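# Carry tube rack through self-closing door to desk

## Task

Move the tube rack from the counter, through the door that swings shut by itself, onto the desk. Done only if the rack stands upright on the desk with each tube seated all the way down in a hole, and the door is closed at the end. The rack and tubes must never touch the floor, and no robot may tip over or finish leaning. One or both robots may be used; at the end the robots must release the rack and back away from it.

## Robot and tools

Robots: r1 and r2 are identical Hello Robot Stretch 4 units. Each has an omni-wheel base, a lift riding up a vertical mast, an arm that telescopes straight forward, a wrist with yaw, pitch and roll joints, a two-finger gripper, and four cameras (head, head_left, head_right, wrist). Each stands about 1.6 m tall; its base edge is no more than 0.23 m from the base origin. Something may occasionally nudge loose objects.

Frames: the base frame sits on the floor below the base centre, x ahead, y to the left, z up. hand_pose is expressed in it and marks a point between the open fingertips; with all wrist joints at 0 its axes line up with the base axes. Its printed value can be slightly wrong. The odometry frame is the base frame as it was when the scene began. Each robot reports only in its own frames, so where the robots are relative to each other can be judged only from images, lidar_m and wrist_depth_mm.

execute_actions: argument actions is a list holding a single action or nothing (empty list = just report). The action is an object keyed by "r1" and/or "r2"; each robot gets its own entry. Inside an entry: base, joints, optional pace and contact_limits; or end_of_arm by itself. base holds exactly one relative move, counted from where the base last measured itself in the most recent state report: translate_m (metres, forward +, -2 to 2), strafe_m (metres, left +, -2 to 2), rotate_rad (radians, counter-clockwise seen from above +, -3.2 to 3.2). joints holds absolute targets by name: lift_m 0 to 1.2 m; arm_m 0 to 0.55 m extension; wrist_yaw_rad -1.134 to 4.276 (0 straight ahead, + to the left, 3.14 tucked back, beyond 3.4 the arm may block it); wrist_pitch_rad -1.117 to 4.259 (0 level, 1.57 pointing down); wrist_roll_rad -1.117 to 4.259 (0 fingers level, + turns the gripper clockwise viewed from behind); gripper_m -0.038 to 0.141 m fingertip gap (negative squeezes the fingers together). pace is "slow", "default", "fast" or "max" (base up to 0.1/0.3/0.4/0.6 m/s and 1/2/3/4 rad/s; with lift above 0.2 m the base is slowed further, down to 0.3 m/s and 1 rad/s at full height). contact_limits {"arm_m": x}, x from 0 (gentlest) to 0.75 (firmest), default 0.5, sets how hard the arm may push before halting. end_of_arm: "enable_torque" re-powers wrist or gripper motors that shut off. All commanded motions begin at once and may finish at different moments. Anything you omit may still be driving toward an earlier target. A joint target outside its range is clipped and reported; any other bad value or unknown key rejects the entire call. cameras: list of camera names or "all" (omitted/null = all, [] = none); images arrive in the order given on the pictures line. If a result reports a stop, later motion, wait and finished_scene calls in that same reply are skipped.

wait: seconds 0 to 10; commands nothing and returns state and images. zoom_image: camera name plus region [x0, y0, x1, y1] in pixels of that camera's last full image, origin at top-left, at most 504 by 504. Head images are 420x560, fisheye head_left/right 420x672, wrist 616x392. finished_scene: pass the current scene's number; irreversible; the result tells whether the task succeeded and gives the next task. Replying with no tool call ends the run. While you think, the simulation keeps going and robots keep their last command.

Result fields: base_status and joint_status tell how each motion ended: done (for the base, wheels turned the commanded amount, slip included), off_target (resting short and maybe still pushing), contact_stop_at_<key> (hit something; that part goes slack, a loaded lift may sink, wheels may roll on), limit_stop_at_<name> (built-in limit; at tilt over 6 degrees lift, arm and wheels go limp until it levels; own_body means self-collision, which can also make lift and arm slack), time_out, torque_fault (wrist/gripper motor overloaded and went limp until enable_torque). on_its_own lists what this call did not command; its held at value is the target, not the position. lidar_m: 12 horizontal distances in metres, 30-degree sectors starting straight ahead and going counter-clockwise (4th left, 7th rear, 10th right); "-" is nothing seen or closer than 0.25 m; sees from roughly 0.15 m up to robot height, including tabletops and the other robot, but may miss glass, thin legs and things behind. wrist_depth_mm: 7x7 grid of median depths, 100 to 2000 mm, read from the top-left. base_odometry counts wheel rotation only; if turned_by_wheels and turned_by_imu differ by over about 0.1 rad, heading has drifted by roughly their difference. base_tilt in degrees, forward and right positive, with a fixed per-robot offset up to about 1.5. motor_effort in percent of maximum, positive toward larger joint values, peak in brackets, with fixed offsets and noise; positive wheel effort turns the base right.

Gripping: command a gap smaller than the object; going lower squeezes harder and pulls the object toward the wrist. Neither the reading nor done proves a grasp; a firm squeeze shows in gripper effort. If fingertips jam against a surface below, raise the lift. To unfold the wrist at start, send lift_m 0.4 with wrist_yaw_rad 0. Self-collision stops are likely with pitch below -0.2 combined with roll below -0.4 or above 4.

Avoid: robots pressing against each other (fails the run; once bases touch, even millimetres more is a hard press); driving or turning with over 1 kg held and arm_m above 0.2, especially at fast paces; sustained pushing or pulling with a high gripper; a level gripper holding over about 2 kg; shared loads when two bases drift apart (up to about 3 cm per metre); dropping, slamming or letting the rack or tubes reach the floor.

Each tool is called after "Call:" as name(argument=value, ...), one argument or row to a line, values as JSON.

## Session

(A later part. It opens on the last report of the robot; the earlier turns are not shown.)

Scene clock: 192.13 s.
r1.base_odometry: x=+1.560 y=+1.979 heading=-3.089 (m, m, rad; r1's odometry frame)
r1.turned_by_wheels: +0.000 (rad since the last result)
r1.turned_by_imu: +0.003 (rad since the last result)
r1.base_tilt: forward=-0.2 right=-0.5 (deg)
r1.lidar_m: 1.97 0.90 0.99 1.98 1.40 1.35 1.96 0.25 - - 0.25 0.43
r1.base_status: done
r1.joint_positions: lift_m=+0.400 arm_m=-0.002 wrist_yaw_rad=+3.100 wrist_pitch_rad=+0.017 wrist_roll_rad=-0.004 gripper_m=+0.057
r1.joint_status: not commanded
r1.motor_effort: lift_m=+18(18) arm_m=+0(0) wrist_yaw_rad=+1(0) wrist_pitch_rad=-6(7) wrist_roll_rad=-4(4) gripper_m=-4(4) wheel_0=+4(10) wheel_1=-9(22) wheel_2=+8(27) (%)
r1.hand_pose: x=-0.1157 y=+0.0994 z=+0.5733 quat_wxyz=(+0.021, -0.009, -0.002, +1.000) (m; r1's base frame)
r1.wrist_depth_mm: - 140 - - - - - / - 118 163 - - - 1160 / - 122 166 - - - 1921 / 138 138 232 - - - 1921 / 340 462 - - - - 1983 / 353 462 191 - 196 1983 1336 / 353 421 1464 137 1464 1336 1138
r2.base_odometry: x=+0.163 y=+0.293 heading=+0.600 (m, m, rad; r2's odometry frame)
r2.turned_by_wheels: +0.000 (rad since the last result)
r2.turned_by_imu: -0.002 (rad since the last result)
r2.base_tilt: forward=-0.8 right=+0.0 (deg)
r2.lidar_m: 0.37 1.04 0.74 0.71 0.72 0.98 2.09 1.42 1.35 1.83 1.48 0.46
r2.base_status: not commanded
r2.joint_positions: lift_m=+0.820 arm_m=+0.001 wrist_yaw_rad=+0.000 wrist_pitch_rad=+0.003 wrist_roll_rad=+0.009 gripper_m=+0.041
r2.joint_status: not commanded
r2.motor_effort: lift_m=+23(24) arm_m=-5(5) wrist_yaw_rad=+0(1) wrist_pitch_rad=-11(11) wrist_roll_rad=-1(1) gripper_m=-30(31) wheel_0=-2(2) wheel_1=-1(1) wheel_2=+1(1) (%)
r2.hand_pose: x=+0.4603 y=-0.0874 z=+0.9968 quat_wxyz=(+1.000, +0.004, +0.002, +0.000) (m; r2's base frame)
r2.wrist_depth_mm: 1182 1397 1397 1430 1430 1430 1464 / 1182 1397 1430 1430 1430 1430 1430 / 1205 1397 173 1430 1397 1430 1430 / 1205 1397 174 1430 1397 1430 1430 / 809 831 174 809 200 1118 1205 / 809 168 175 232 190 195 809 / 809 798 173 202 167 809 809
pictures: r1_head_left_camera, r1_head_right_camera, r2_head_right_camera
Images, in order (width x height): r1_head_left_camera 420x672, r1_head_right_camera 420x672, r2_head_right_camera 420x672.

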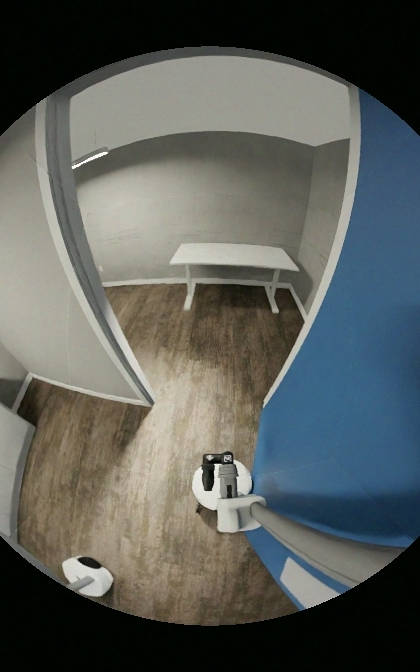

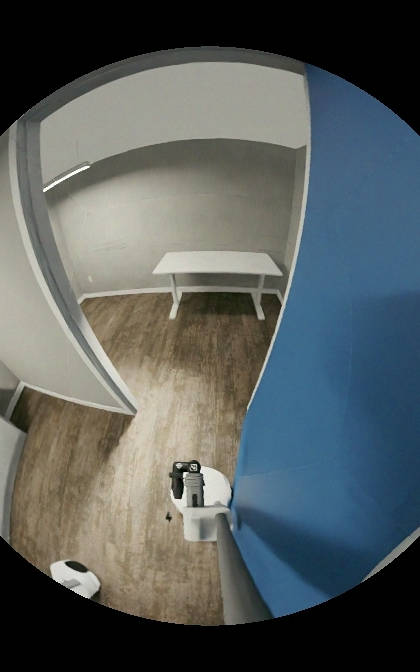

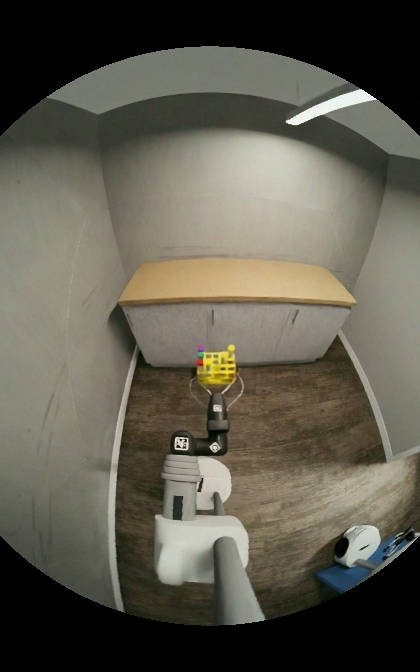

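Call:
execute_actions(
  actions=[
    {"r1":{"base":{"strafe_m":-0.2},"pace":"slow"}},
  ],
  cameras=[],
)

Call:
execute_actions(
  actions=[
    {"r1":{"base":{"translate_m":-0.15},"pace":"slow"},"r2":{"base":{"rotate_rad":-1.57},"pace":"slow"}},
  ],
  cameras=["r1_head_left_camera","r2_head_left_camera","r2_head_camera"],
)

Scene clock: 197.87 s.
r1.base_odometry: x=+1.549 y=+2.178 heading=-3.089 (m, m, rad; r1's odometry frame)
r1.turned_by_wheels: +0.000 (rad since the last result)
r1.turned_by_imu: +0.001 (rad since the last result)
r1.base_tilt: forward=-0.2 right=-0.5 (deg)
r1.lidar_m: 1.96 1.12 1.04 2.17 1.51 1.56 1.99 0.31 0.25 - 0.25 0.27
r1.base_status: done
r1.joint_positions: lift_m=+0.400 arm_m=-0.002 wrist_yaw_rad=+3.100 wrist_pitch_rad=+0.017 wrist_roll_rad=-0.004 gripper_m=+0.057
r1.joint_status: not commanded
r1.motor_effort: lift_m=+18(18) arm_m=+0(0) wrist_yaw_rad=+1(1) wrist_pitch_rad=-8(7) wrist_roll_rad=-4(4) gripper_m=-4(3) wheel_0=+9(13) wheel_1=-6(17) wheel_2=-3(7) (%)
r1.hand_pose: x=-0.1157 y=+0.0994 z=+0.5733 quat_wxyz=(+0.021, -0.009, -0.002, +1.000) (m; r1's base frame)
r1.wrist_depth_mm: - 140 - - - - - / - 118 163 - - - - / - 122 166 - - - - / 138 138 233 - - - - / 421 1863 - - - - 1983 / 445 1708 191 - 196 - 1863 / 442 1336 1499 137 1464 1430 1430
r2.base_odometry: x=+0.163 y=+0.293 heading=+0.600 (m, m, rad; r2's odometry frame)
r2.turned_by_wheels: +0.000 (rad since the last result)
r2.turned_by_imu: -0.002 (rad since the last result)
r2.base_tilt: forward=-0.8 right=+0.0 (deg)
r2.lidar_m: 0.38 1.03 0.76 0.71 0.71 0.99 2.09 1.57 1.52 1.83 1.48 0.47
r2.base_status: not commanded
r2.joint_positions: lift_m=+0.820 arm_m=+0.001 wrist_yaw_rad=+0.000 wrist_pitch_rad=+0.003 wrist_roll_rad=+0.009 gripper_m=+0.041
r2.joint_status: not commanded
r2.motor_effort: lift_m=+24(24) arm_m=-5(5) wrist_yaw_rad=-1(1) wrist_pitch_rad=-9(9) wrist_roll_rad=+0(1) gripper_m=-29(28) wheel_0=-2(2) wheel_1=-1(1) wheel_2=+1(1) (%)
r2.hand_pose: x=+0.4603 y=-0.0874 z=+0.9968 quat_wxyz=(+1.000, +0.004, +0.002, +0.000) (m; r2's base frame)
r2.wrist_depth_mm: 1205 1397 1430 1464 1397 1430 1430 / 1205 1397 1430 1430 1430 1464 1430 / 1205 1397 174 1397 1430 1464 1430 / 1205 1397 173 1430 1430 1430 1430 / 809 820 174 809 200 1118 1205 / 798 168 174 233 190 195 809 / 798 809 173 202 167 809 809
pictures: none
No camera images: the call's "cameras" was empty. Leave "cameras" out to get every camera's image.

Scene clock: 200.73 s.
r1.base_odometry: x=+1.699 y=+2.186 heading=-3.089 (m, m, rad; r1's odometry frame)
r1.turned_by_wheels: +0.000 (rad since the last result)
r1.turned_by_imu: +0.002 (rad since the last result)
r1.base_tilt: forward=-0.2 right=-0.5 (deg)
r1.lidar_m: 0.67 1.14 1.17 2.19 1.22 1.89 1.85 0.29 0.25 - 0.25 0.27
r1.base_status: done
r1.joint_positions: lift_m=+0.400 arm_m=-0.002 wrist_yaw_rad=+3.100 wrist_pitch_rad=+0.017 wrist_roll_rad=-0.004 gripper_m=+0.057
r1.joint_status: not commanded
r1.motor_effort: lift_m=+17(17) arm_m=+0(0) wrist_yaw_rad=+0(1) wrist_pitch_rad=-7(8) wrist_roll_rad=-3(4) gripper_m=-3(3) wheel_0=+3(7) wheel_1=-4(7) wheel_2=+4(11) (%)
r1.hand_pose: x=-0.1157 y=+0.0994 z=+0.5733 quat_wxyz=(+0.021, -0.009, -0.002, +1.000) (m; r1's base frame)
r1.wrist_depth_mm: - 139 - 1983 1921 1863 1921 / - 118 163 1921 1921 1863 1863 / - 122 166 1921 1863 1863 1808 / 138 139 231 1983 1921 1863 1863 / 1255 1808 1983 1921 1863 1808 1808 / 1308 1708 191 1983 196 1863 1808 / 1255 1336 1499 138 1430 1430 1576
r2.base_odometry: x=+0.163 y=+0.293 heading=-0.970 (m, m, rad; r2's odometry frame)
r2.turned_by_wheels: -1.570 (rad since the last result)
r2.turned_by_imu: -1.581 (rad since the last result)
r2.base_tilt: forward=-0.7 right=+0.0 (deg)
r2.lidar_m: 0.38 1.46 1.03 0.98 1.04 0.75 0.70 0.71 1.00 2.06 1.43 0.45
r2.base_status: done
r2.joint_positions: lift_m=+0.820 arm_m=+0.001 wrist_yaw_rad=+0.000 wrist_pitch_rad=+0.003 wrist_roll_rad=+0.009 gripper_m=+0.041
r2.joint_status: not commanded
r2.motor_effort: lift_m=+23(23) arm_m=-6(5) wrist_yaw_rad=-1(1) wrist_pitch_rad=-9(11) wrist_roll_rad=-1(2) gripper_m=-32(31) wheel_0=+3(7) wheel_1=+2(1) wheel_2=+1(6) (%)
r2.hand_pose: x=+0.4603 y=-0.0874 z=+0.9968 quat_wxyz=(+1.000, +0.004, +0.002, +0.000) (m; r2's base frame)
r2.wrist_depth_mm: 1661 1661 1661 1661 - - - / 1661 1618 1661 1708 - - - / 1661 1618 174 1661 - - - / 1661 1661 173 1661 - - - / 1708 1661 174 1661 200 - - / 1661 168 174 232 189 194 - / 1661 1661 173 202 167 - 1576
pictures: r1_head_left_camera, r2_head_camera, r2_head_left_camera
Images, in order (width x height): r1_head_left_camera 420x672, r2_head_camera 420x560, r2_head_left_camera 420x672.

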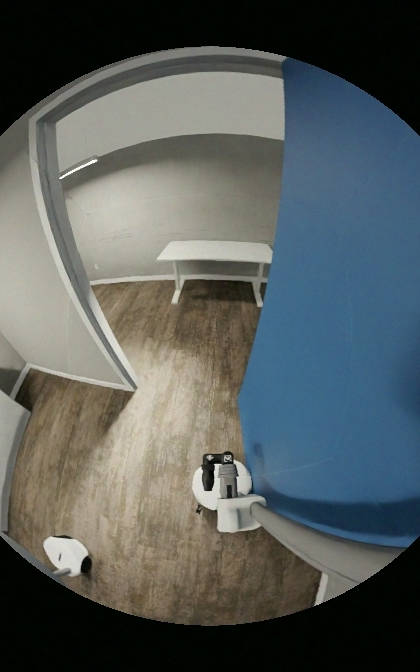

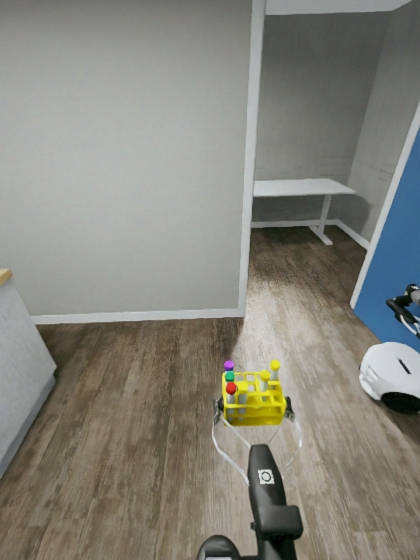

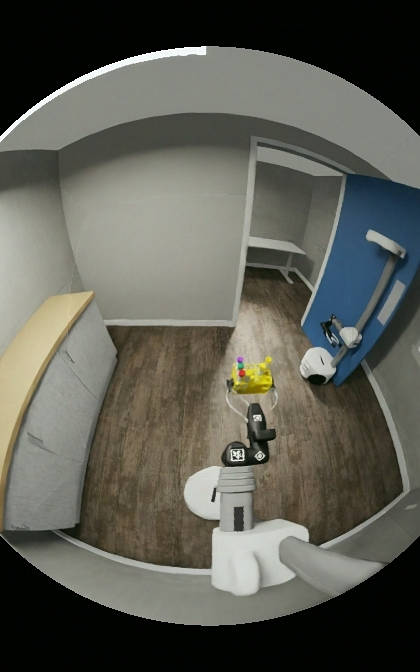

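Call:
execute_actions(
  actions=[
    {"r1":{"base":{"strafe_m":-0.12},"pace":"slow"},"r2":{"base":{"translate_m":0.4},"pace":"slow"}},
  ],
  cameras=[],
)

Call:
execute_actions(
  actions=[
    {"r2":{"base":{"strafe_m":-0.45},"pace":"slow"}},
  ],
  cameras=["r1_head_left_camera","r2_head_left_camera","r2_head_camera"],
)

Scene clock: 210.17 s.
r1.base_odometry: x=+1.703 y=+2.278 heading=-3.041 (m, m, rad; r1's odometry frame)
r1.turned_by_wheels: +0.048 (rad since the last result)
r1.turned_by_imu: +0.096 (rad since the last result)
r1.base_tilt: forward=-0.2 right=-0.6 (deg)
r1.lidar_m: 0.69 1.20 1.37 1.10 1.24 1.84 1.82 0.28 0.25 - 0.26 0.26
r1.base_status: strafe_m contact_stop (by the wheels' count: -0.092 of -0.120)
r1.joint_positions: lift_m=+0.400 arm_m=-0.002 wrist_yaw_rad=+3.100 wrist_pitch_rad=+0.017 wrist_roll_rad=-0.004 gripper_m=+0.057
r1.joint_status: not commanded
r1.on_its_own: the wheels are slack since a contact_stop
r1.motor_effort: lift_m=+17(18) arm_m=+0(0) wrist_yaw_rad=+0(0) wrist_pitch_rad=-8(8) wrist_roll_rad=-4(5) gripper_m=-6(4) wheel_0=+0(35) wheel_1=+0(28) wheel_2=+0(4) (%)
r1.hand_pose: x=-0.1157 y=+0.0993 z=+0.5733 quat_wxyz=(+0.021, -0.009, -0.002, +1.000) (m; r1's base frame)
r1.wrist_depth_mm: - 140 - - 1863 1808 1756 / - 118 163 1983 1863 1808 1756 / - 122 166 1921 1863 1756 1708 / 138 138 232 1921 1863 1808 1708 / 1042 1464 - 1863 1921 1808 1708 / 1118 1464 191 1921 196 1756 1708 / 1078 1281 1499 137 1464 1464 1537
r2.base_odometry: x=+0.389 y=-0.036 heading=-0.970 (m, m, rad; r2's odometry frame)
r2.turned_by_wheels: +0.000 (rad since the last result)
r2.turned_by_imu: -0.004 (rad since the last result)
r2.base_tilt: forward=-0.8 right=-0.1 (deg)
r2.lidar_m: 0.39 1.52 1.05 0.99 1.05 1.14 1.09 1.15 1.55 2.03 1.22 0.47
r2.base_status: done
r2.joint_positions: lift_m=+0.820 arm_m=+0.001 wrist_yaw_rad=+0.000 wrist_pitch_rad=+0.003 wrist_roll_rad=+0.009 gripper_m=+0.041
r2.joint_status: not commanded
r2.motor_effort: lift_m=+23(23) arm_m=-5(5) wrist_yaw_rad=-1(0) wrist_pitch_rad=-11(11) wrist_roll_rad=-1(1) gripper_m=-28(26) wheel_0=+1(6) wheel_1=+0(3) wheel_2=-1(5) (%)
r2.hand_pose: x=+0.4603 y=-0.0874 z=+0.9968 quat_wxyz=(+1.000, +0.004, +0.002, +0.000) (m; r2's base frame)
r2.wrist_depth_mm: 1255 1255 1255 1281 - - - / 1281 1255 1255 1255 - - - / 1255 1281 174 1281 - - - / 1255 1255 173 1255 1255 - - / 1255 1281 174 1255 200 - - / 1229 168 174 233 189 195 - / 1255 1255 173 202 167 - -
pictures: none
No camera images: the call's "cameras" was empty. Leave "cameras" out to get every camera's image.

not run: a stop came earlier in this reply.

Call:
execute_actions(
  actions=[
    {"r1":{"base":{"strafe_m":0.01},"pace":"slow"},"r2":{"base":{"strafe_m":-0.45},"pace":"slow"}},
  ],
  cameras=["r1_head_left_camera","r2_head_left_camera","r2_head_camera"],
)

Scene clock: 218.57 s.
r1.base_odometry: x=+1.704 y=+2.268 heading=-3.041 (m, m, rad; r1's odometry frame)
r1.turned_by_wheels: +0.000 (rad since the last result)
r1.turned_by_imu: +0.002 (rad since the last result)
r1.base_tilt: forward=-0.2 right=-0.5 (deg)
r1.lidar_m: 0.73 1.20 1.39 0.69 0.71 1.86 1.83 0.29 0.25 - 0.25 0.29
r1.base_status: done
r1.joint_positions: lift_m=+0.400 arm_m=-0.002 wrist_yaw_rad=+3.100 wrist_pitch_rad=+0.017 wrist_roll_rad=-0.004 gripper_m=+0.057
r1.joint_status: not commanded
r1.motor_effort: lift_m=+18(18) arm_m=+0(0) wrist_yaw_rad=+0(1) wrist_pitch_rad=-8(7) wrist_roll_rad=-3(4) gripper_m=-5(4) wheel_0=+3(3) wheel_1=-3(3) wheel_2=+0(0) (%)
r1.hand_pose: x=-0.1157 y=+0.0993 z=+0.5733 quat_wxyz=(+0.021, -0.009, -0.002, +1.000) (m; r1's base frame)
r1.wrist_depth_mm: - 140 - - 1863 1808 1756 / - 118 163 1983 1921 1756 1708 / - 122 166 1921 1863 1756 1756 / 138 138 231 1921 1808 1808 1756 / 1078 1499 - 1983 1808 1808 1756 / 1118 1464 191 1863 196 1808 1708 / 1118 1281 1537 137 1499 1430 1537
r2.base_odometry: x=+0.018 y=-0.291 heading=-0.970 (m, m, rad; r2's odometry frame)
r2.turned_by_wheels: +0.000 (rad since the last result)
r2.turned_by_imu: -0.003 (rad since the last result)
r2.base_tilt: forward=-0.8 right=+0.0 (deg)
r2.lidar_m: 0.38 1.53 1.51 1.44 1.49 1.15 1.09 1.15 1.53 1.59 0.86 0.47
r2.base_status: done
r2.joint_positions: lift_m=+0.820 arm_m=+0.001 wrist_yaw_rad=+0.000 wrist_pitch_rad=+0.003 wrist_roll_rad=+0.009 gripper_m=+0.041
r2.joint_status: not commanded
r2.motor_effort: lift_m=+23(23) arm_m=-5(5) wrist_yaw_rad=-1(0) wrist_pitch_rad=-11(9) wrist_roll_rad=-1(1) gripper_m=-30(27) wheel_0=+1(8) wheel_1=-2(3) wheel_2=+1(1) (%)
r2.hand_pose: x=+0.4603 y=-0.0874 z=+0.9968 quat_wxyz=(+1.000, +0.004, +0.002, +0.000) (m; r2's base frame)
r2.wrist_depth_mm: 1281 1281 1281 - - - 1160 / 1255 1255 1281 - - - 1138 / 1255 1255 175 - - - 1138 / 1281 1255 174 - - - 1118 / 1281 1255 174 - 200 - 1118 / 1281 168 174 233 189 179 1098 / 1229 1281 172 203 167 - 1042
pictures: r1_head_left_camera, r2_head_camera, r2_head_left_camera
Images, in order (width x height): r1_head_left_camera 420x672, r2_head_camera 420x560, r2_head_left_camera 420x672.

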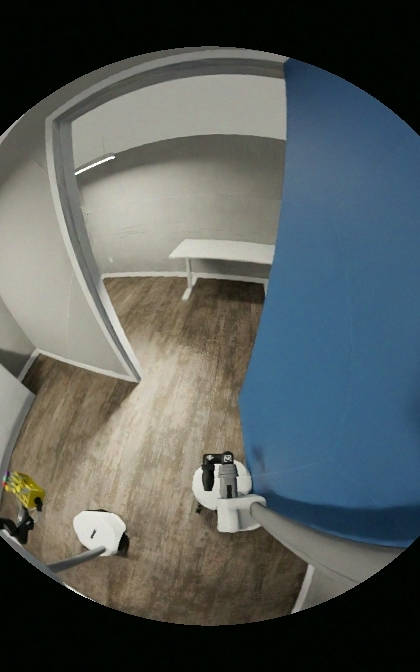

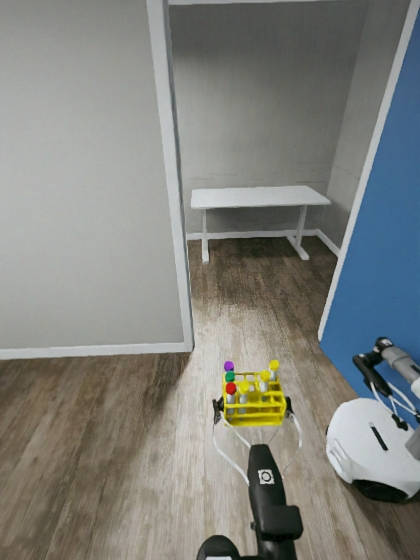

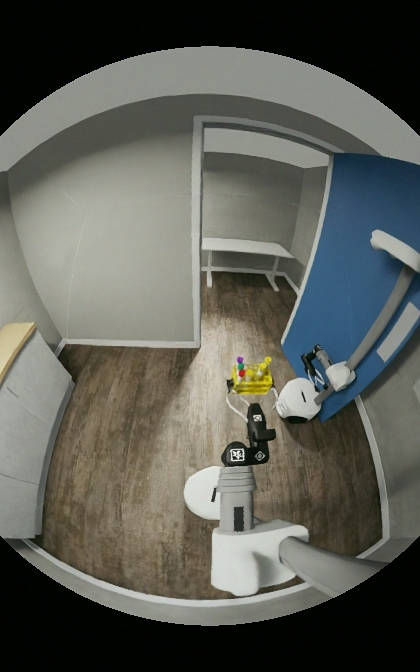

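Call:
execute_actions(
  actions=[
    {"r2":{"base":{"strafe_m":-0.18},"pace":"slow"}},
  ],
  cameras=[],
)

Call:
execute_actions(
  actions=[
    {"r2":{"base":{"translate_m":0.4},"pace":"slow"}},
  ],
  cameras=["r1_head_left_camera","r2_head_left_camera","r2_head_camera"],
)

Scene clock: 227.23 s.
r1.base_odometry: x=+1.704 y=+2.268 heading=-3.041 (m, m, rad; r1's odometry frame)
r1.turned_by_wheels: +0.000 (rad since the last result)
r1.turned_by_imu: +0.002 (rad since the last result)
r1.base_tilt: forward=-0.2 right=-0.6 (deg)
r1.lidar_m: 0.73 1.22 1.34 0.58 0.51 0.80 1.82 0.30 0.25 - 0.25 0.28
r1.base_status: not commanded
r1.joint_positions: lift_m=+0.400 arm_m=-0.002 wrist_yaw_rad=+3.100 wrist_pitch_rad=+0.017 wrist_roll_rad=-0.004 gripper_m=+0.057
r1.joint_status: not commanded
r1.motor_effort: lift_m=+18(18) arm_m=+0(0) wrist_yaw_rad=+0(0) wrist_pitch_rad=-8(8) wrist_roll_rad=-5(4) gripper_m=-3(3) wheel_0=+3(3) wheel_1=-3(3) wheel_2=+0(0) (%)
r1.hand_pose: x=-0.1157 y=+0.0993 z=+0.5733 quat_wxyz=(+0.021, -0.009, -0.002, +1.000) (m; r1's base frame)
r1.wrist_depth_mm: - 140 - - 1863 1808 809 / - 118 163 1983 1863 1808 1756 / - 122 166 1921 1863 1808 842 / 138 138 233 1921 1808 1808 842 / 1078 1464 - 1863 1808 1756 1708 / 1138 1499 191 1921 196 1756 1708 / 1098 1281 1537 137 1464 1430 1336
r2.base_odometry: x=-0.130 y=-0.393 heading=-0.970 (m, m, rad; r2's odometry frame)
r2.turned_by_wheels: +0.000 (rad since the last result)
r2.turned_by_imu: -0.003 (rad since the last result)
r2.base_tilt: forward=-0.8 right=+0.0 (deg)
r2.lidar_m: 0.39 1.52 1.71 1.61 1.62 1.14 1.09 1.13 1.51 1.42 0.75 0.46
r2.base_status: done
r2.joint_positions: lift_m=+0.820 arm_m=+0.001 wrist_yaw_rad=+0.000 wrist_pitch_rad=+0.003 wrist_roll_rad=+0.009 gripper_m=+0.041
r2.joint_status: not commanded
r2.motor_effort: lift_m=+23(23) arm_m=-6(5) wrist_yaw_rad=-2(0) wrist_pitch_rad=-11(12) wrist_roll_rad=-1(2) gripper_m=-27(29) wheel_0=+1(7) wheel_1=-2(10) wheel_2=+1(1) (%)
r2.hand_pose: x=+0.4603 y=-0.0874 z=+0.9968 quat_wxyz=(+1.000, +0.004, +0.002, +0.000) (m; r2's base frame)
r2.wrist_depth_mm: 1281 1281 - - - 1255 946 / 1281 1281 - - - 1255 946 / 1281 1281 175 - - 1229 946 / 1281 1281 174 - - 1255 917 / 1281 1255 174 - 201 1205 917 / 1255 168 175 233 190 179 904 / 1281 1255 173 202 167 1138 854
pictures: none
No camera images: the call's "cameras" was empty. Leave "cameras" out to get every camera's image.

Scene clock: 232.53 s.
r1.base_odometry: x=+1.704 y=+2.268 heading=-3.041 (m, m, rad; r1's odometry frame)
r1.turned_by_wheels: +0.000 (rad since the last result)
r1.turned_by_imu: +0.001 (rad since the last result)
r1.base_tilt: forward=-0.2 right=-0.5 (deg)
r1.lidar_m: 0.71 1.20 0.42 0.42 0.49 1.85 1.83 0.29 0.25 - 0.25 0.26
r1.base_status: not commanded
r1.joint_positions: lift_m=+0.400 arm_m=-0.002 wrist_yaw_rad=+3.100 wrist_pitch_rad=+0.017 wrist_roll_rad=-0.004 gripper_m=+0.057
r1.joint_status: not commanded
r1.motor_effort: lift_m=+18(18) arm_m=+0(0) wrist_yaw_rad=+0(1) wrist_pitch_rad=-8(8) wrist_roll_rad=-5(4) gripper_m=-4(4) wheel_0=+3(3) wheel_1=-3(3) wheel_2=+0(0) (%)
r1.hand_pose: x=-0.1157 y=+0.0993 z=+0.5733 quat_wxyz=(+0.021, -0.009, -0.002, +1.000) (m; r1's base frame)
r1.wrist_depth_mm: - 140 - - 1921 1808 1756 / - 118 163 1983 1863 1863 1708 / - 122 166 1983 1863 1808 1756 / 138 138 231 1921 1921 1756 1708 / 1060 1464 - 1983 1863 1756 1708 / 1118 1464 191 1921 196 1756 1661 / 1098 1281 1464 137 1464 1430 1576
r2.base_odometry: x=+0.096 y=-0.722 heading=-0.969 (m, m, rad; r2's odometry frame)
r2.turned_by_wheels: +0.000 (rad since the last result)
r2.turned_by_imu: -0.002 (rad since the last result)
r2.base_tilt: forward=-0.7 right=-0.1 (deg)
r2.lidar_m: 0.39 1.11 1.51 1.62 1.70 1.56 1.48 1.53 1.48 0.55 0.46 0.46
r2.base_status: done
r2.joint_positions: lift_m=+0.820 arm_m=+0.001 wrist_yaw_rad=+0.000 wrist_pitch_rad=+0.003 wrist_roll_rad=+0.009 gripper_m=+0.041
r2.joint_status: not commanded
r2.motor_effort: lift_m=+23(23) arm_m=-5(5) wrist_yaw_rad=-1(1) wrist_pitch_rad=-10(8) wrist_roll_rad=-2(1) gripper_m=-31(29) wheel_0=+3(5) wheel_1=+2(0) wheel_2=-2(6) (%)
r2.hand_pose: x=+0.4603 y=-0.0874 z=+0.9968 quat_wxyz=(+1.000, +0.004, +0.002, +0.000) (m; r2's base frame)
r2.wrist_depth_mm: 878 878 - - - - 842 / 878 878 - - - - 842 / 866 866 174 - - - 831 / 866 878 173 - - - 831 / 866 866 174 - 201 - 809 / 878 168 174 233 189 195 820 / 866 866 172 202 167 - 759
pictures: r1_head_left_camera, r2_head_camera, r2_head_left_camera
Images, in order (width x height): r1_head_left_camera 420x672, r2_head_camera 420x560, r2_head_left_camera 420x672.

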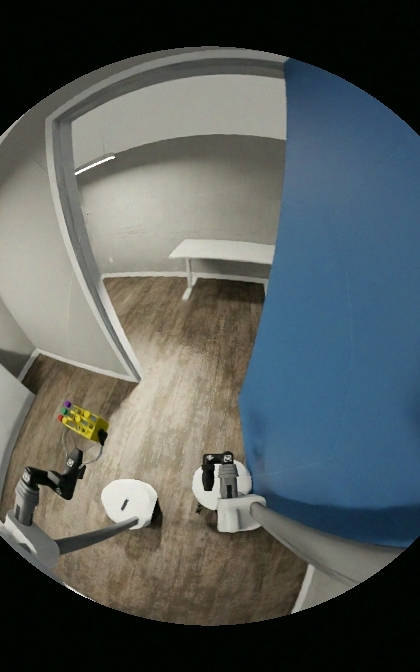

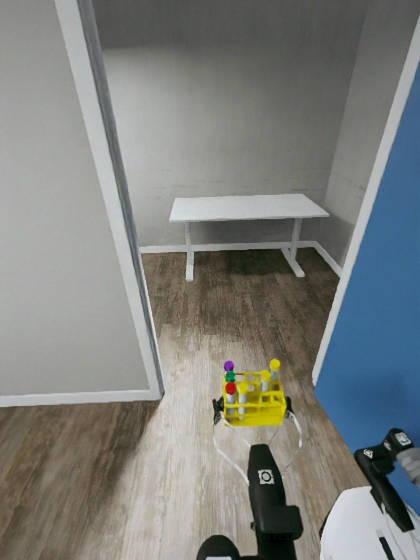

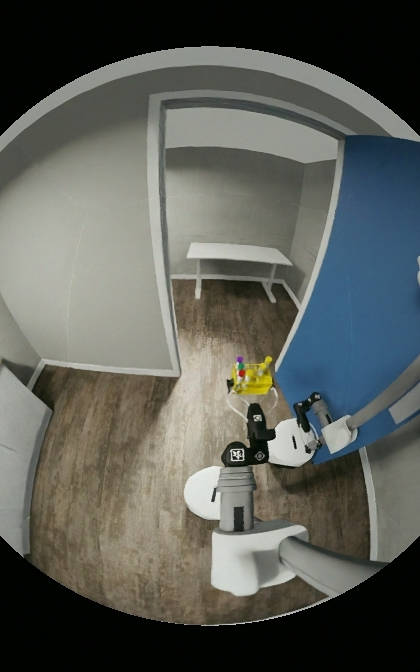

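Call:
execute_actions(
  actions=[
    {"r2":{"base":{"translate_m":0.4},"pace":"slow"}},
  ],
  cameras=["r1_head_left_camera","r2_head_left_camera","r2_head_camera"],
)

Scene clock: 244.13 s.
r1.base_odometry: x=+1.704 y=+2.268 heading=-3.041 (m, m, rad; r1's odometry frame)
r1.turned_by_wheels: +0.000 (rad since the last result)
r1.turned_by_imu: +0.002 (rad since the last result)
r1.base_tilt: forward=-0.2 right=-0.4 (deg)
r1.lidar_m: 0.72 0.57 0.41 0.41 2.22 1.84 1.84 0.27 0.25 - 0.25 0.26
r1.base_status: not commanded
r1.joint_positions: lift_m=+0.400 arm_m=-0.002 wrist_yaw_rad=+3.100 wrist_pitch_rad=+0.017 wrist_roll_rad=-0.004 gripper_m=+0.057
r1.joint_status: not commanded
r1.motor_effort: lift_m=+18(18) arm_m=+0(0) wrist_yaw_rad=+1(1) wrist_pitch_rad=-7(7) wrist_roll_rad=-3(5) gripper_m=-5(3) wheel_0=+3(3) wheel_1=-3(3) wheel_2=+0(0) (%)
r1.hand_pose: x=-0.1157 y=+0.0993 z=+0.5733 quat_wxyz=(+0.021, -0.009, -0.002, +1.000) (m; r1's base frame)
r1.wrist_depth_mm: - 140 - - 1863 1808 1756 / - 118 163 1983 1863 1808 1661 / - 122 166 1983 1863 1808 1708 / 138 138 232 1921 1808 1808 1708 / 1042 1464 - 1921 1863 1756 1708 / 1098 1499 192 1921 196 1708 1708 / 1118 1255 1499 137 1464 1499 1537
r2.base_odometry: x=+0.322 y=-1.052 heading=-0.969 (m, m, rad; r2's odometry frame)
r2.turned_by_wheels: +0.000 (rad since the last result)
r2.turned_by_imu: -0.004 (rad since the last result)
r2.base_tilt: forward=-0.8 right=+0.0 (deg)
r2.lidar_m: 0.39 0.76 0.98 1.62 1.69 1.98 1.88 1.96 0.43 0.38 0.54 0.46
r2.base_status: done
r2.joint_positions: lift_m=+0.820 arm_m=+0.001 wrist_yaw_rad=+0.000 wrist_pitch_rad=+0.003 wrist_roll_rad=+0.009 gripper_m=+0.041
r2.joint_status: not commanded
r2.motor_effort: lift_m=+23(23) arm_m=-5(5) wrist_yaw_rad=+0(1) wrist_pitch_rad=-10(11) wrist_roll_rad=+0(1) gripper_m=-29(29) wheel_0=+3(6) wheel_1=+1(3) wheel_2=-2(7) (%)
r2.hand_pose: x=+0.4603 y=-0.0874 z=+0.9968 quat_wxyz=(+1.000, +0.004, +0.002, +0.000) (m; r2's base frame)
r2.wrist_depth_mm: 580 - - - - - - / 585 - - - - - 1983 / 591 - 174 - - - 1921 / 603 - 174 - - - 1863 / - - 174 1921 200 - 1921 / 574 168 175 232 190 195 1921 / 539 - 173 202 167 - 1808
pictures: r1_head_left_camera, r2_head_camera, r2_head_left_camera
Images, in order (width x height): r1_head_left_camera 420x672, r2_head_camera 420x560, r2_head_left_camera 420x672.

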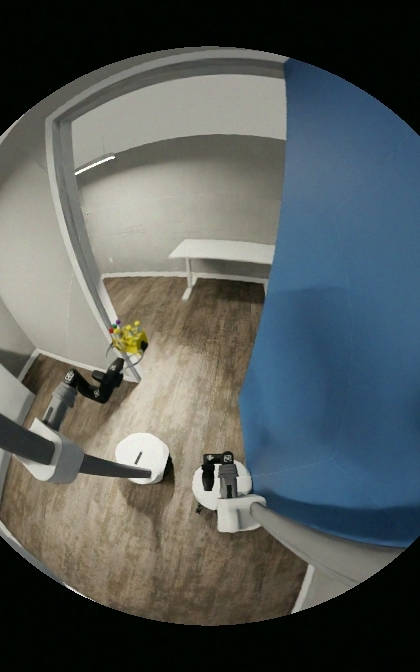

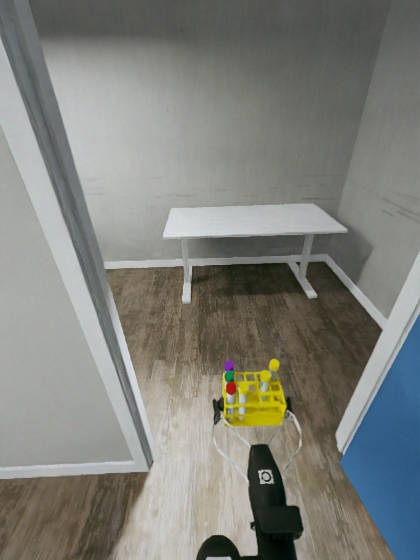

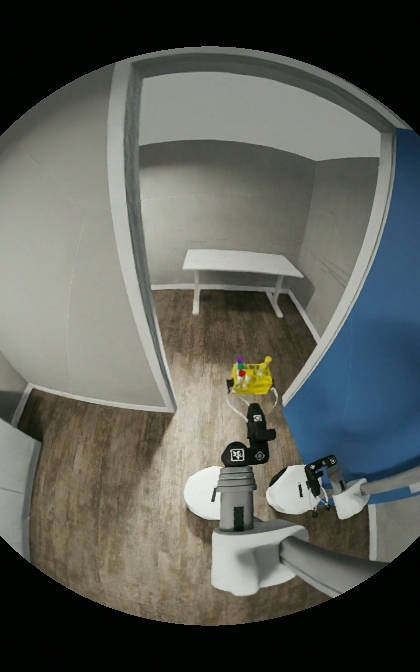

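Call:
execute_actions(
  actions=[
    {"r2":{"base":{"translate_m":0.2},"pace":"slow"}},
  ],
  cameras=[],
)

Call:
execute_actions(
  actions=[
    {"r2":{"base":{"strafe_m":-0.1},"pace":"slow"}},
  ],
  cameras=[],
)

Call:
execute_actions(
  actions=[
    {"r2":{"base":{"translate_m":0.6},"pace":"slow"}},
  ],
  cameras=["r1_head_left_camera","r2_head_left_camera","r2_head_camera"],
)

Scene clock: 251.83 s.
r1.base_odometry: x=+1.704 y=+2.268 heading=-3.041 (m, m, rad; r1's odometry frame)
r1.turned_by_wheels: +0.000 (rad since the last result)
r1.turned_by_imu: +0.002 (rad since the last result)
r1.base_tilt: forward=-0.2 right=-0.5 (deg)
r1.lidar_m: 0.70 0.49 0.44 2.25 2.23 1.82 1.83 0.29 0.25 - 0.25 0.27
r1.base_status: not commanded
r1.joint_positions: lift_m=+0.400 arm_m=-0.002 wrist_yaw_rad=+3.100 wrist_pitch_rad=+0.017 wrist_roll_rad=-0.004 gripper_m=+0.057
r1.joint_status: not commanded
r1.motor_effort: lift_m=+18(18) arm_m=+0(0) wrist_yaw_rad=+0(1) wrist_pitch_rad=-6(8) wrist_roll_rad=-4(4) gripper_m=-3(3) wheel_0=+3(3) wheel_1=-3(3) wheel_2=+0(0) (%)
r1.hand_pose: x=-0.1157 y=+0.0993 z=+0.5733 quat_wxyz=(+0.021, -0.009, -0.002, +1.000) (m; r1's base frame)
r1.wrist_depth_mm: - 140 - - 1863 1808 1756 / - 118 163 1921 1863 1863 1756 / - 122 166 1921 1808 1808 1708 / 138 138 232 1983 1863 1756 1708 / 1042 1499 - 1921 1863 1808 1661 / 1098 1499 191 1921 196 1756 1708 / 1098 1281 1537 137 1430 1430 1576
r2.base_odometry: x=+0.436 y=-1.217 heading=-0.969 (m, m, rad; r2's odometry frame)
r2.turned_by_wheels: +0.000 (rad since the last result)
r2.turned_by_imu: -0.003 (rad since the last result)
r2.base_tilt: forward=-0.8 right=+0.0 (deg)
r2.lidar_m: 0.38 0.58 0.67 1.63 1.71 2.16 2.07 2.07 0.41 0.45 0.70 0.48
r2.base_status: done
r2.joint_positions: lift_m=+0.820 arm_m=+0.001 wrist_yaw_rad=+0.000 wrist_pitch_rad=+0.003 wrist_roll_rad=+0.009 gripper_m=+0.041
r2.joint_status: not commanded
r2.motor_effort: lift_m=+23(23) arm_m=-5(5) wrist_yaw_rad=+1(0) wrist_pitch_rad=-10(11) wrist_roll_rad=+0(1) gripper_m=-31(29) wheel_0=+2(4) wheel_1=+2(4) wheel_2=-1(5) (%)
r2.hand_pose: x=+0.4603 y=-0.0874 z=+0.9968 quat_wxyz=(+1.000, +0.004, +0.002, +0.000) (m; r2's base frame)
r2.wrist_depth_mm: - - - - - - - / - - - - - - 1921 / - - 174 - - - 1921 / - - 174 - - - 1921 / - - 174 1863 200 - 1921 / - 169 173 232 190 179 1863 / - - 173 202 167 - 1756
pictures: none
No camera images: the call's "cameras" was empty. Leave "cameras" out to get every camera's image.

Scene clock: 253.97 s.
r1.base_odometry: x=+1.704 y=+2.268 heading=-3.041 (m, m, rad; r1's odometry frame)
r1.turned_by_wheels: +0.000 (rad since the last result)
r1.turned_by_imu: +0.000 (rad since the last result)
r1.base_tilt: forward=-0.2 right=-0.5 (deg)
r1.lidar_m: 0.69 0.36 0.34 2.24 2.24 1.84 1.83 0.28 0.25 - 0.25 0.28
r1.base_status: not commanded
r1.joint_positions: lift_m=+0.400 arm_m=-0.002 wrist_yaw_rad=+3.100 wrist_pitch_rad=+0.017 wrist_roll_rad=-0.004 gripper_m=+0.057
r1.joint_status: not commanded
r1.motor_effort: lift_m=+18(18) arm_m=+0(1) wrist_yaw_rad=+0(0) wrist_pitch_rad=-8(7) wrist_roll_rad=-5(4) gripper_m=-2(4) wheel_0=+3(4) wheel_1=-3(3) wheel_2=+0(0) (%)
r1.hand_pose: x=-0.1157 y=+0.0993 z=+0.5733 quat_wxyz=(+0.021, -0.009, -0.002, +1.000) (m; r1's base frame)
r1.wrist_depth_mm: - 140 - - 1921 1808 1756 / - 118 163 1983 1863 1756 1708 / - 122 166 1921 1863 1756 1708 / 138 139 232 1921 1863 1808 1756 / 1042 1464 - 1921 1921 1808 1708 / 1098 1499 191 1921 196 1756 1708 / 1118 1255 1499 137 1499 1464 1576
r2.base_odometry: x=+0.353 y=-1.273 heading=-0.969 (m, m, rad; r2's odometry frame)
r2.turned_by_wheels: +0.000 (rad since the last result)
r2.turned_by_imu: -0.001 (rad since the last result)
r2.base_tilt: forward=-0.9 right=+0.0 (deg)
r2.lidar_m: 0.38 0.64 0.67 1.74 1.81 2.18 2.08 0.50 0.35 0.36 0.61 0.46
r2.base_status: done
r2.joint_positions: lift_m=+0.820 arm_m=+0.001 wrist_yaw_rad=+0.000 wrist_pitch_rad=+0.003 wrist_roll_rad=+0.009 gripper_m=+0.041
r2.joint_status: not commanded
r2.motor_effort: lift_m=+23(23) arm_m=-5(5) wrist_yaw_rad=+0(2) wrist_pitch_rad=-10(9) wrist_roll_rad=-1(0) gripper_m=-29(31) wheel_0=+1(7) wheel_1=-2(6) wheel_2=-1(0) (%)
r2.hand_pose: x=+0.4603 y=-0.0874 z=+0.9968 quat_wxyz=(+1.000, +0.004, +0.002, +0.000) (m; r2's base frame)
r2.wrist_depth_mm: - - - - - - 1863 / - - - - - - 1808 / - - 173 - - - 1808 / - - 173 - - - 1863 / - - 174 1921 202 - 1808 / - 168 174 233 189 195 1756 / - - 172 202 167 - 1618
pictures: none
No camera images: the call's "cameras" was empty. Leave "cameras" out to get every camera's image.

Scene clock: 261.27 s.
r1.base_odometry: x=+1.704 y=+2.268 heading=-3.041 (m, m, rad; r1's odometry frame)
r1.turned_by_wheels: +0.000 (rad since the last result)
r1.turned_by_imu: +0.001 (rad since the last result)
r1.base_tilt: forward=-0.1 right=-0.5 (deg)
r1.lidar_m: 0.73 0.76 1.37 2.26 2.24 1.85 1.83 0.27 0.25 - 0.25 0.27
r1.base_status: not commanded
r1.joint_positions: lift_m=+0.400 arm_m=-0.002 wrist_yaw_rad=+3.100 wrist_pitch_rad=+0.017 wrist_roll_rad=-0.004 gripper_m=+0.057
r1.joint_status: not commanded
r1.motor_effort: lift_m=+18(18) arm_m=+0(0) wrist_yaw_rad=+1(0) wrist_pitch_rad=-8(8) wrist_roll_rad=-4(4) gripper_m=-5(5) wheel_0=+3(3) wheel_1=-3(3) wheel_2=+0(0) (%)
r1.hand_pose: x=-0.1157 y=+0.0993 z=+0.5733 quat_wxyz=(+0.021, -0.009, -0.002, +1.000) (m; r1's base frame)
r1.wrist_depth_mm: - 140 - - 1863 1808 1756 / - 118 163 1921 1863 1863 1708 / - 122 166 1983 1863 1808 1756 / 138 138 232 1921 1863 1756 1708 / 1060 1464 - 1983 1863 1756 1708 / 1118 1499 191 1921 196 1756 1708 / 1118 1281 1499 138 1464 1430 1576
r2.base_odometry: x=+0.693 y=-1.768 heading=-0.969 (m, m, rad; r2's odometry frame)
r2.turned_by_wheels: +0.000 (rad since the last result)
r2.turned_by_imu: -0.004 (rad since the last result)
r2.base_tilt: forward=-0.8 right=+0.0 (deg)
r2.lidar_m: 0.39 1.29 2.51 0.39 1.90 2.48 2.69 0.76 0.56 0.51 1.36 0.47
r2.base_status: done
r2.joint_positions: lift_m=+0.820 arm_m=+0.001 wrist_yaw_rad=+0.000 wrist_pitch_rad=+0.003 wrist_roll_rad=+0.009 gripper_m=+0.041
r2.joint_status: not commanded
r2.motor_effort: lift_m=+23(23) arm_m=-5(5) wrist_yaw_rad=-1(1) wrist_pitch_rad=-10(11) wrist_roll_rad=-1(0) gripper_m=-30(30) wheel_0=+2(4) wheel_1=+0(2) wheel_2=-1(6) (%)
r2.hand_pose: x=+0.4603 y=-0.0874 z=+0.9968 quat_wxyz=(+1.000, +0.004, +0.002, +0.000) (m; r2's base frame)
r2.wrist_depth_mm: 1808 1808 1808 1863 1863 1921 1808 / 1808 1863 1863 1863 1863 1921 1808 / 1863 1808 174 1808 1808 1863 1808 / 1863 1808 174 1863 1863 1863 1756 / 1863 1863 174 1863 201 1863 1756 / 1808 168 175 233 190 195 1229 / 1808 1808 173 202 166 1464 1576
pictures: r1_head_left_camera, r2_head_camera, r2_head_left_camera
Images, in order (width x height): r1_head_left_camera 420x672, r2_head_camera 420x560, r2_head_left_camera 420x672.

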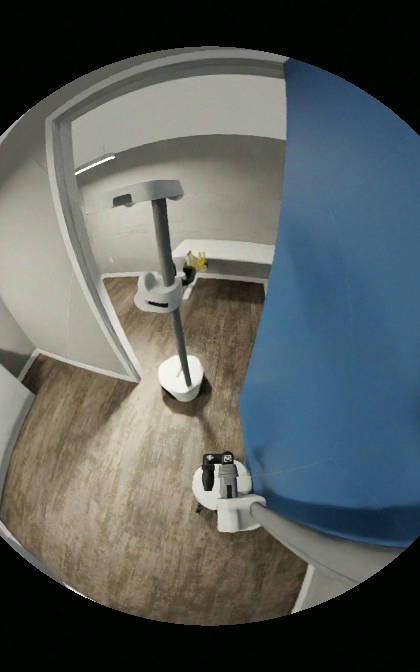

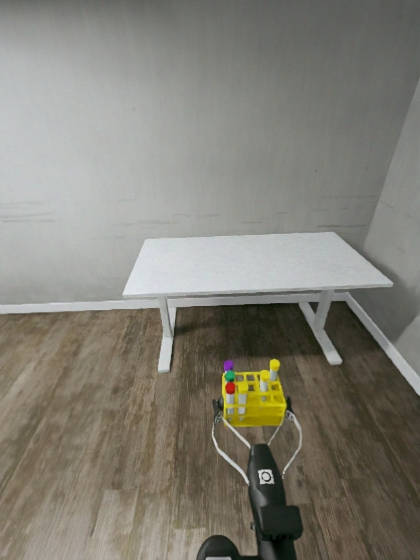

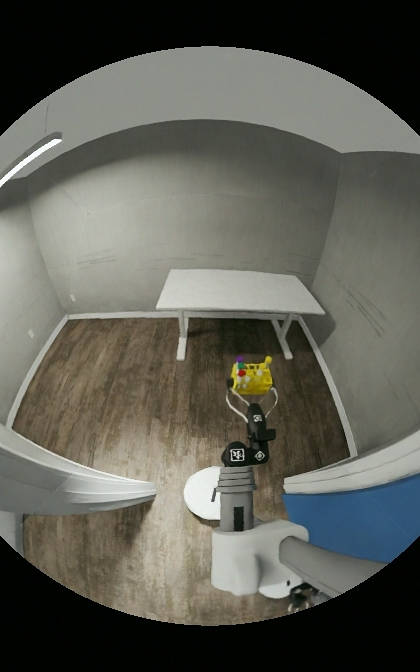

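Call:
execute_actions(
  actions=[
    {"r2":{"base":{"translate_m":0.7},"pace":"slow"}},
  ],
  cameras=[],
)

Call:
execute_actions(
  actions=[
    {"r1":{"base":{"translate_m":-0.75},"pace":"slow"},"r2":{"joints":{"arm_m":0.2},"pace":"slow"}},
  ],
  cameras=["r1_head_left_camera","r2_wrist_camera","r2_head_camera"],
)

Scene clock: 273.80 s.
r1.base_odometry: x=+1.704 y=+2.268 heading=-3.041 (m, m, rad; r1's odometry frame)
r1.turned_by_wheels: +0.000 (rad since the last result)
r1.turned_by_imu: +0.003 (rad since the last result)
r1.base_tilt: forward=-0.2 right=-0.5 (deg)
r1.lidar_m: 0.70 1.21 1.37 2.25 2.24 1.85 1.83 0.28 0.25 - 0.25 0.28
r1.base_status: not commanded
r1.joint_positions: lift_m=+0.400 arm_m=-0.002 wrist_yaw_rad=+3.100 wrist_pitch_rad=+0.017 wrist_roll_rad=-0.004 gripper_m=+0.057
r1.joint_status: not commanded
r1.motor_effort: lift_m=+18(18) arm_m=+0(0) wrist_yaw_rad=+1(1) wrist_pitch_rad=-7(7) wrist_roll_rad=-4(3) gripper_m=-6(6) wheel_0=+3(3) wheel_1=-3(3) wheel_2=+0(0) (%)
r1.hand_pose: x=-0.1157 y=+0.0993 z=+0.5733 quat_wxyz=(+0.021, -0.009, -0.002, +1.000) (m; r1's base frame)
r1.wrist_depth_mm: - 140 - - 1863 1808 1708 / - 118 163 1921 1921 1808 1756 / - 122 166 1983 1863 1808 1756 / 138 138 232 1921 1808 1808 1708 / 1060 1464 - 1921 1863 1756 1756 / 1098 1464 191 1863 195 1708 1708 / 1118 1255 1464 137 1464 1464 1499
r2.base_odometry: x=+1.089 y=-2.345 heading=-0.969 (m, m, rad; r2's odometry frame)
r2.turned_by_wheels: +0.000 (rad since the last result)
r2.turned_by_imu: -0.006 (rad since the last result)
r2.base_tilt: forward=-0.8 right=-0.1 (deg)
r2.lidar_m: 0.38 0.58 1.86 2.42 0.94 0.78 1.44 0.83 0.88 1.30 0.85 0.44
r2.base_status: done
r2.joint_positions: lift_m=+0.820 arm_m=+0.001 wrist_yaw_rad=+0.000 wrist_pitch_rad=+0.003 wrist_roll_rad=+0.009 gripper_m=+0.041
r2.joint_status: not commanded
r2.motor_effort: lift_m=+23(23) arm_m=-5(5) wrist_yaw_rad=+0(0) wrist_pitch_rad=-11(10) wrist_roll_rad=+0(0) gripper_m=-31(30) wheel_0=+2(4) wheel_1=+0(5) wheel_2=-3(6) (%)
r2.hand_pose: x=+0.4603 y=-0.0874 z=+0.9968 quat_wxyz=(+1.000, +0.004, +0.002, +0.000) (m; r2's base frame)
r2.wrist_depth_mm: 1118 1138 1138 1160 1138 1160 1138 / 1138 1138 1138 1138 1138 1138 1138 / 1138 1138 175 1138 1160 1138 1138 / 1160 1138 174 1138 1160 1138 1160 / 1118 1138 175 1138 200 1138 1138 / 1138 168 175 233 189 179 1138 / 640 668 173 203 167 683 741
pictures: none
No camera images: the call's "cameras" was empty. Leave "cameras" out to get every camera's image.

Scene clock: 282.57 s.
r1.base_odometry: x=+2.450 y=+2.343 heading=-3.042 (m, m, rad; r1's odometry frame)
r1.turned_by_wheels: +0.000 (rad since the last result)
r1.turned_by_imu: +0.006 (rad since the last result)
r1.base_tilt: forward=-0.2 right=-0.5 (deg)
r1.lidar_m: 1.08 0.91 2.42 2.39 1.32 1.11 1.09 0.83 0.66 0.66 0.75 1.27
r1.base_status: done
r1.joint_positions: lift_m=+0.400 arm_m=-0.002 wrist_yaw_rad=+3.100 wrist_pitch_rad=+0.017 wrist_roll_rad=-0.004 gripper_m=+0.057
r1.joint_status: not commanded
r1.motor_effort: lift_m=+18(17) arm_m=+0(0) wrist_yaw_rad=+0(0) wrist_pitch_rad=-8(8) wrist_roll_rad=-4(3) gripper_m=-2(2) wheel_0=-1(3) wheel_1=-1(7) wheel_2=+2(9) (%)
r1.hand_pose: x=-0.1157 y=+0.0993 z=+0.5733 quat_wxyz=(+0.021, -0.009, -0.002, +1.000) (m; r1's base frame)
r1.wrist_depth_mm: - 140 1255 1229 1160 1138 1078 / - 118 163 1205 1160 1138 1098 / - 122 166 1205 1160 1118 1098 / 138 139 232 1205 1160 1118 1060 / 917 1255 1255 1205 1138 1118 1078 / 946 1281 192 1182 196 1098 1078 / 946 1138 1255 137 1138 1078 1060
r2.base_odometry: x=+1.089 y=-2.345 heading=-0.969 (m, m, rad; r2's odometry frame)
r2.turned_by_wheels: +0.000 (rad since the last result)
r2.turned_by_imu: -0.003 (rad since the last result)
r2.base_tilt: forward=-0.8 right=+0.0 (deg)
r2.lidar_m: 0.54 0.55 1.86 2.40 0.94 0.76 1.10 0.84 0.88 1.28 0.83 0.59
r2.base_status: not commanded
r2.joint_positions: lift_m=+0.820 arm_m=+0.199 wrist_yaw_rad=+0.000 wrist_pitch_rad=+0.003 wrist_roll_rad=+0.009 gripper_m=+0.041
r2.joint_status: all done
r2.motor_effort: lift_m=+23(23) arm_m=+6(7) wrist_yaw_rad=+1(0) wrist_pitch_rad=-10(11) wrist_roll_rad=-1(2) gripper_m=-31(26) wheel_0=+2(2) wheel_1=+1(1) wheel_2=-3(3) (%)
r2.hand_pose: x=+0.6584 y=-0.0874 z=+0.9968 quat_wxyz=(+1.000, +0.004, +0.002, +0.000) (m; r2's base frame)
r2.wrist_depth_mm: 931 931 931 946 946 946 946 / 931 931 946 946 946 931 946 / 931 931 174 931 960 946 946 / 917 946 174 946 946 946 946 / 931 931 174 931 201 946 946 / 931 168 174 232 189 195 946 / 640 661 173 202 167 676 732
pictures: r1_head_left_camera, r2_head_camera, r2_wrist_camera
Images, in order (width x height): r1_head_left_camera 420x672, r2_head_camera 420x560, r2_wrist_camera 616x392.

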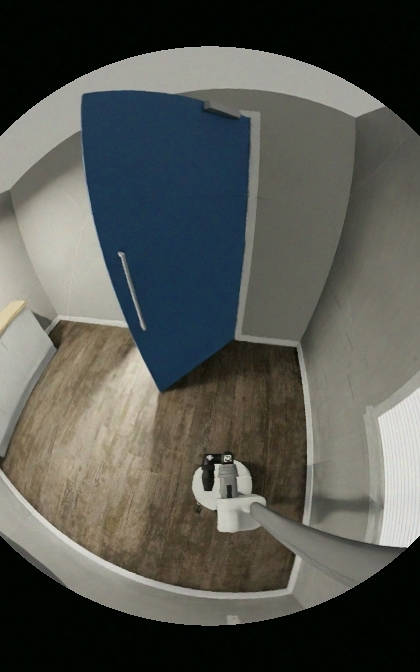

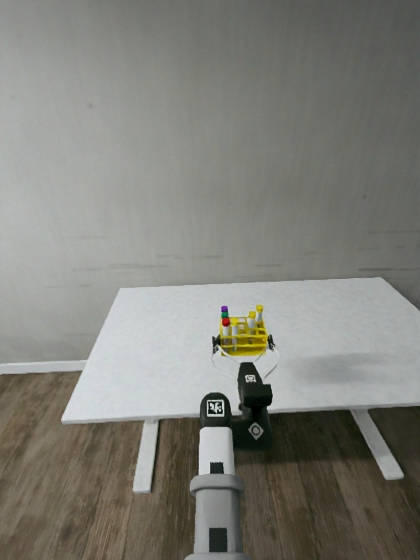

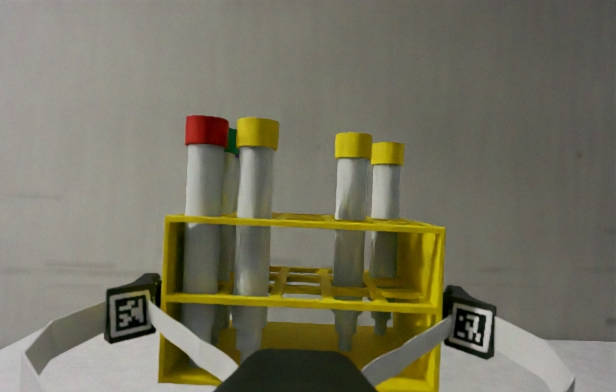

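Call:
execute_actions(
  actions=[
    {"r2":{"joints":{"arm_m":0.32,"lift_m":0.68},"pace":"slow"}},
  ],
  cameras=["r2_wrist_camera","r2_head_camera","r2_head_left_camera"],
)

Scene clock: 287.43 s.
r1.base_odometry: x=+2.450 y=+2.343 heading=-3.042 (m, m, rad; r1's odometry frame)
r1.turned_by_wheels: +0.000 (rad since the last result)
r1.turned_by_imu: +0.001 (rad since the last result)
r1.base_tilt: forward=-0.2 right=-0.5 (deg)
r1.lidar_m: 1.49 1.61 2.42 2.41 1.35 1.11 1.09 0.84 0.67 0.66 0.75 1.28
r1.base_status: not commanded
r1.joint_positions: lift_m=+0.400 arm_m=-0.002 wrist_yaw_rad=+3.100 wrist_pitch_rad=+0.017 wrist_roll_rad=-0.004 gripper_m=+0.057
r1.joint_status: not commanded
r1.motor_effort: lift_m=+18(18) arm_m=+0(0) wrist_yaw_rad=+0(0) wrist_pitch_rad=-8(7) wrist_roll_rad=-5(4) gripper_m=-6(4) wheel_0=-2(2) wheel_1=-1(1) wheel_2=+2(2) (%)
r1.hand_pose: x=-0.1157 y=+0.0993 z=+0.5733 quat_wxyz=(+0.021, -0.009, -0.002, +1.000) (m; r1's base frame)
r1.wrist_depth_mm: - 140 1255 1229 1182 1118 1078 / - 118 163 1205 1160 1118 1060 / - 122 166 1205 1160 1118 1060 / 138 138 232 1205 1160 1118 1078 / 904 1281 1255 1229 1160 1098 1060 / 960 1255 191 1182 196 1098 1060 / 946 1118 1229 137 1138 1118 1060
r2.base_odometry: x=+1.089 y=-2.345 heading=-0.969 (m, m, rad; r2's odometry frame)
r2.turned_by_wheels: +0.000 (rad since the last result)
r2.turned_by_imu: -0.002 (rad since the last result)
r2.base_tilt: forward=-0.8 right=+0.0 (deg)
r2.lidar_m: 0.55 0.58 1.87 2.40 0.96 0.77 0.76 0.78 0.89 1.29 0.84 0.59
r2.base_status: not commanded
r2.joint_positions: lift_m=+0.680 arm_m=+0.319 wrist_yaw_rad=+0.000 wrist_pitch_rad=+0.004 wrist_roll_rad=+0.009 gripper_m=+0.041
r2.joint_status: all done
r2.motor_effort: lift_m=+14(21) arm_m=+6(5) wrist_yaw_rad=+0(0) wrist_pitch_rad=-10(11) wrist_roll_rad=-1(1) gripper_m=-28(26) wheel_0=+1(2) wheel_1=+1(0) wheel_2=-3(3) (%)
r2.hand_pose: x=+0.7784 y=-0.0874 z=+0.8576 quat_wxyz=(+1.000, +0.004, +0.002, +0.000) (m; r2's base frame)
r2.wrist_depth_mm: 820 809 820 820 820 831 831 / 809 809 820 831 831 831 820 / 809 820 174 809 820 820 831 / 820 809 174 820 820 820 820 / 809 809 174 820 201 831 820 / 580 169 174 233 190 195 707 / 373 382 173 203 167 392 424
pictures: r2_head_camera, r2_head_left_camera, r2_wrist_camera
Images, in order (width x height): r2_head_camera 420x560, r2_head_left_camera 420x672, r2_wrist_camera 616x392.

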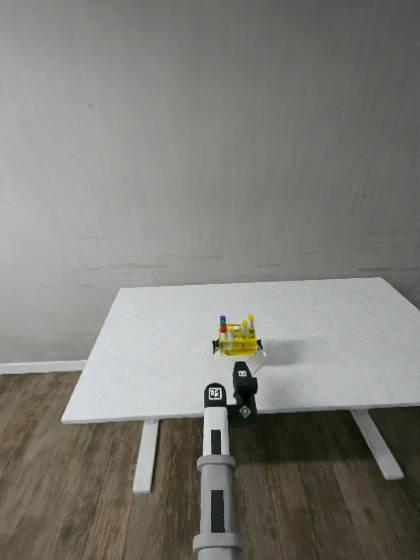

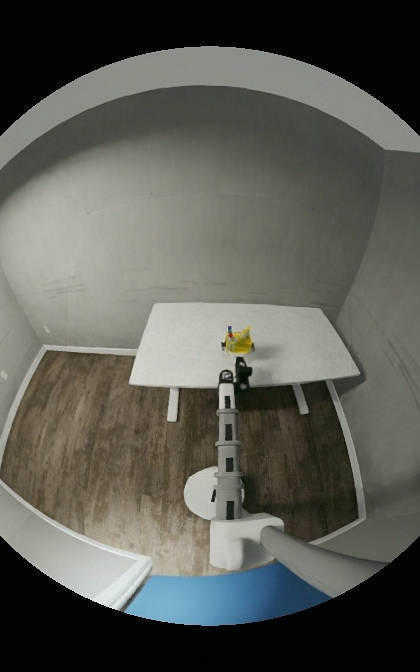

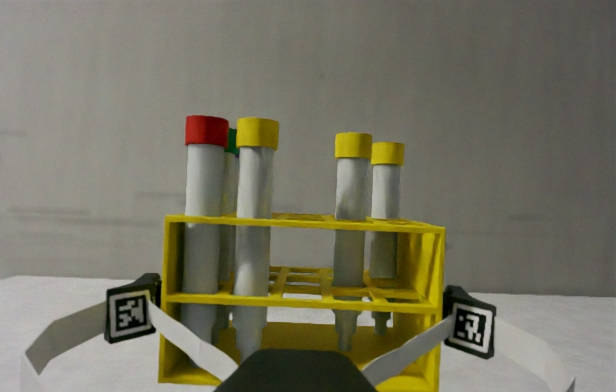

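Call:
execute_actions(
  actions=[
    {"r2":{"joints":{"lift_m":0.61},"pace":"slow"}},
  ],
  cameras=["r2_wrist_camera"],
)

Scene clock: 291.13 s.
r1.base_odometry: x=+2.450 y=+2.343 heading=-3.042 (m, m, rad; r1's odometry frame)
r1.turned_by_wheels: +0.000 (rad since the last result)
r1.turned_by_imu: +0.001 (rad since the last result)
r1.base_tilt: forward=-0.2 right=-0.5 (deg)
r1.lidar_m: 1.48 1.67 2.41 2.40 1.33 1.09 1.10 0.85 0.66 0.66 0.76 1.28
r1.base_status: not commanded
r1.joint_positions: lift_m=+0.400 arm_m=-0.002 wrist_yaw_rad=+3.100 wrist_pitch_rad=+0.017 wrist_roll_rad=-0.004 gripper_m=+0.057
r1.joint_status: not commanded
r1.motor_effort: lift_m=+18(18) arm_m=+0(0) wrist_yaw_rad=+0(0) wrist_pitch_rad=-8(8) wrist_roll_rad=-4(5) gripper_m=-4(6) wheel_0=-2(1) wheel_1=-1(1) wheel_2=+2(2) (%)
r1.hand_pose: x=-0.1157 y=+0.0993 z=+0.5733 quat_wxyz=(+0.021, -0.009, -0.002, +1.000) (m; r1's base frame)
r1.wrist_depth_mm: - 140 1255 1229 1160 1138 1098 / - 118 163 1229 1182 1118 1098 / - 122 166 1205 1160 1118 1098 / 138 138 232 1182 1138 1118 1078 / 917 1281 1255 1229 1138 1118 1078 / 960 1281 191 1205 196 1098 1060 / 960 1138 1255 137 1138 1078 1060
r2.base_odometry: x=+1.089 y=-2.345 heading=-0.969 (m, m, rad; r2's odometry frame)
r2.turned_by_wheels: +0.000 (rad since the last result)
r2.turned_by_imu: -0.001 (rad since the last result)
r2.base_tilt: forward=-0.8 right=-0.1 (deg)
r2.lidar_m: 0.55 0.58 1.86 2.40 0.93 0.75 0.70 0.74 0.87 1.29 0.85 0.60
r2.base_status: not commanded
r2.joint_positions: lift_m=+0.610 arm_m=+0.319 wrist_yaw_rad=+0.000 wrist_pitch_rad=+0.004 wrist_roll_rad=+0.009 gripper_m=+0.041
r2.joint_status: all done
r2.motor_effort: lift_m=+14(14) arm_m=+6(6) wrist_yaw_rad=-1(1) wrist_pitch_rad=-12(10) wrist_roll_rad=-1(0) gripper_m=-33(29) wheel_0=+1(2) wheel_1=+1(1) wheel_2=-3(2) (%)
r2.hand_pose: x=+0.7784 y=-0.0874 z=+0.7876 quat_wxyz=(+1.000, +0.004, +0.002, +0.000) (m; r2's base frame)
r2.wrist_depth_mm: 820 820 809 820 820 831 831 / 809 820 809 820 820 831 831 / 809 820 174 809 820 820 831 / 820 820 174 820 820 831 820 / 683 699 174 683 201 820 820 / 366 168 175 232 189 195 449 / 234 242 173 203 167 247 257
pictures: r2_wrist_camera
Images, in order (width x height): r2_wrist_camera 616x392.

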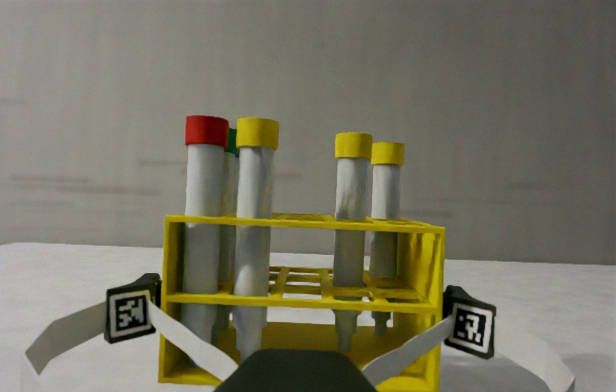

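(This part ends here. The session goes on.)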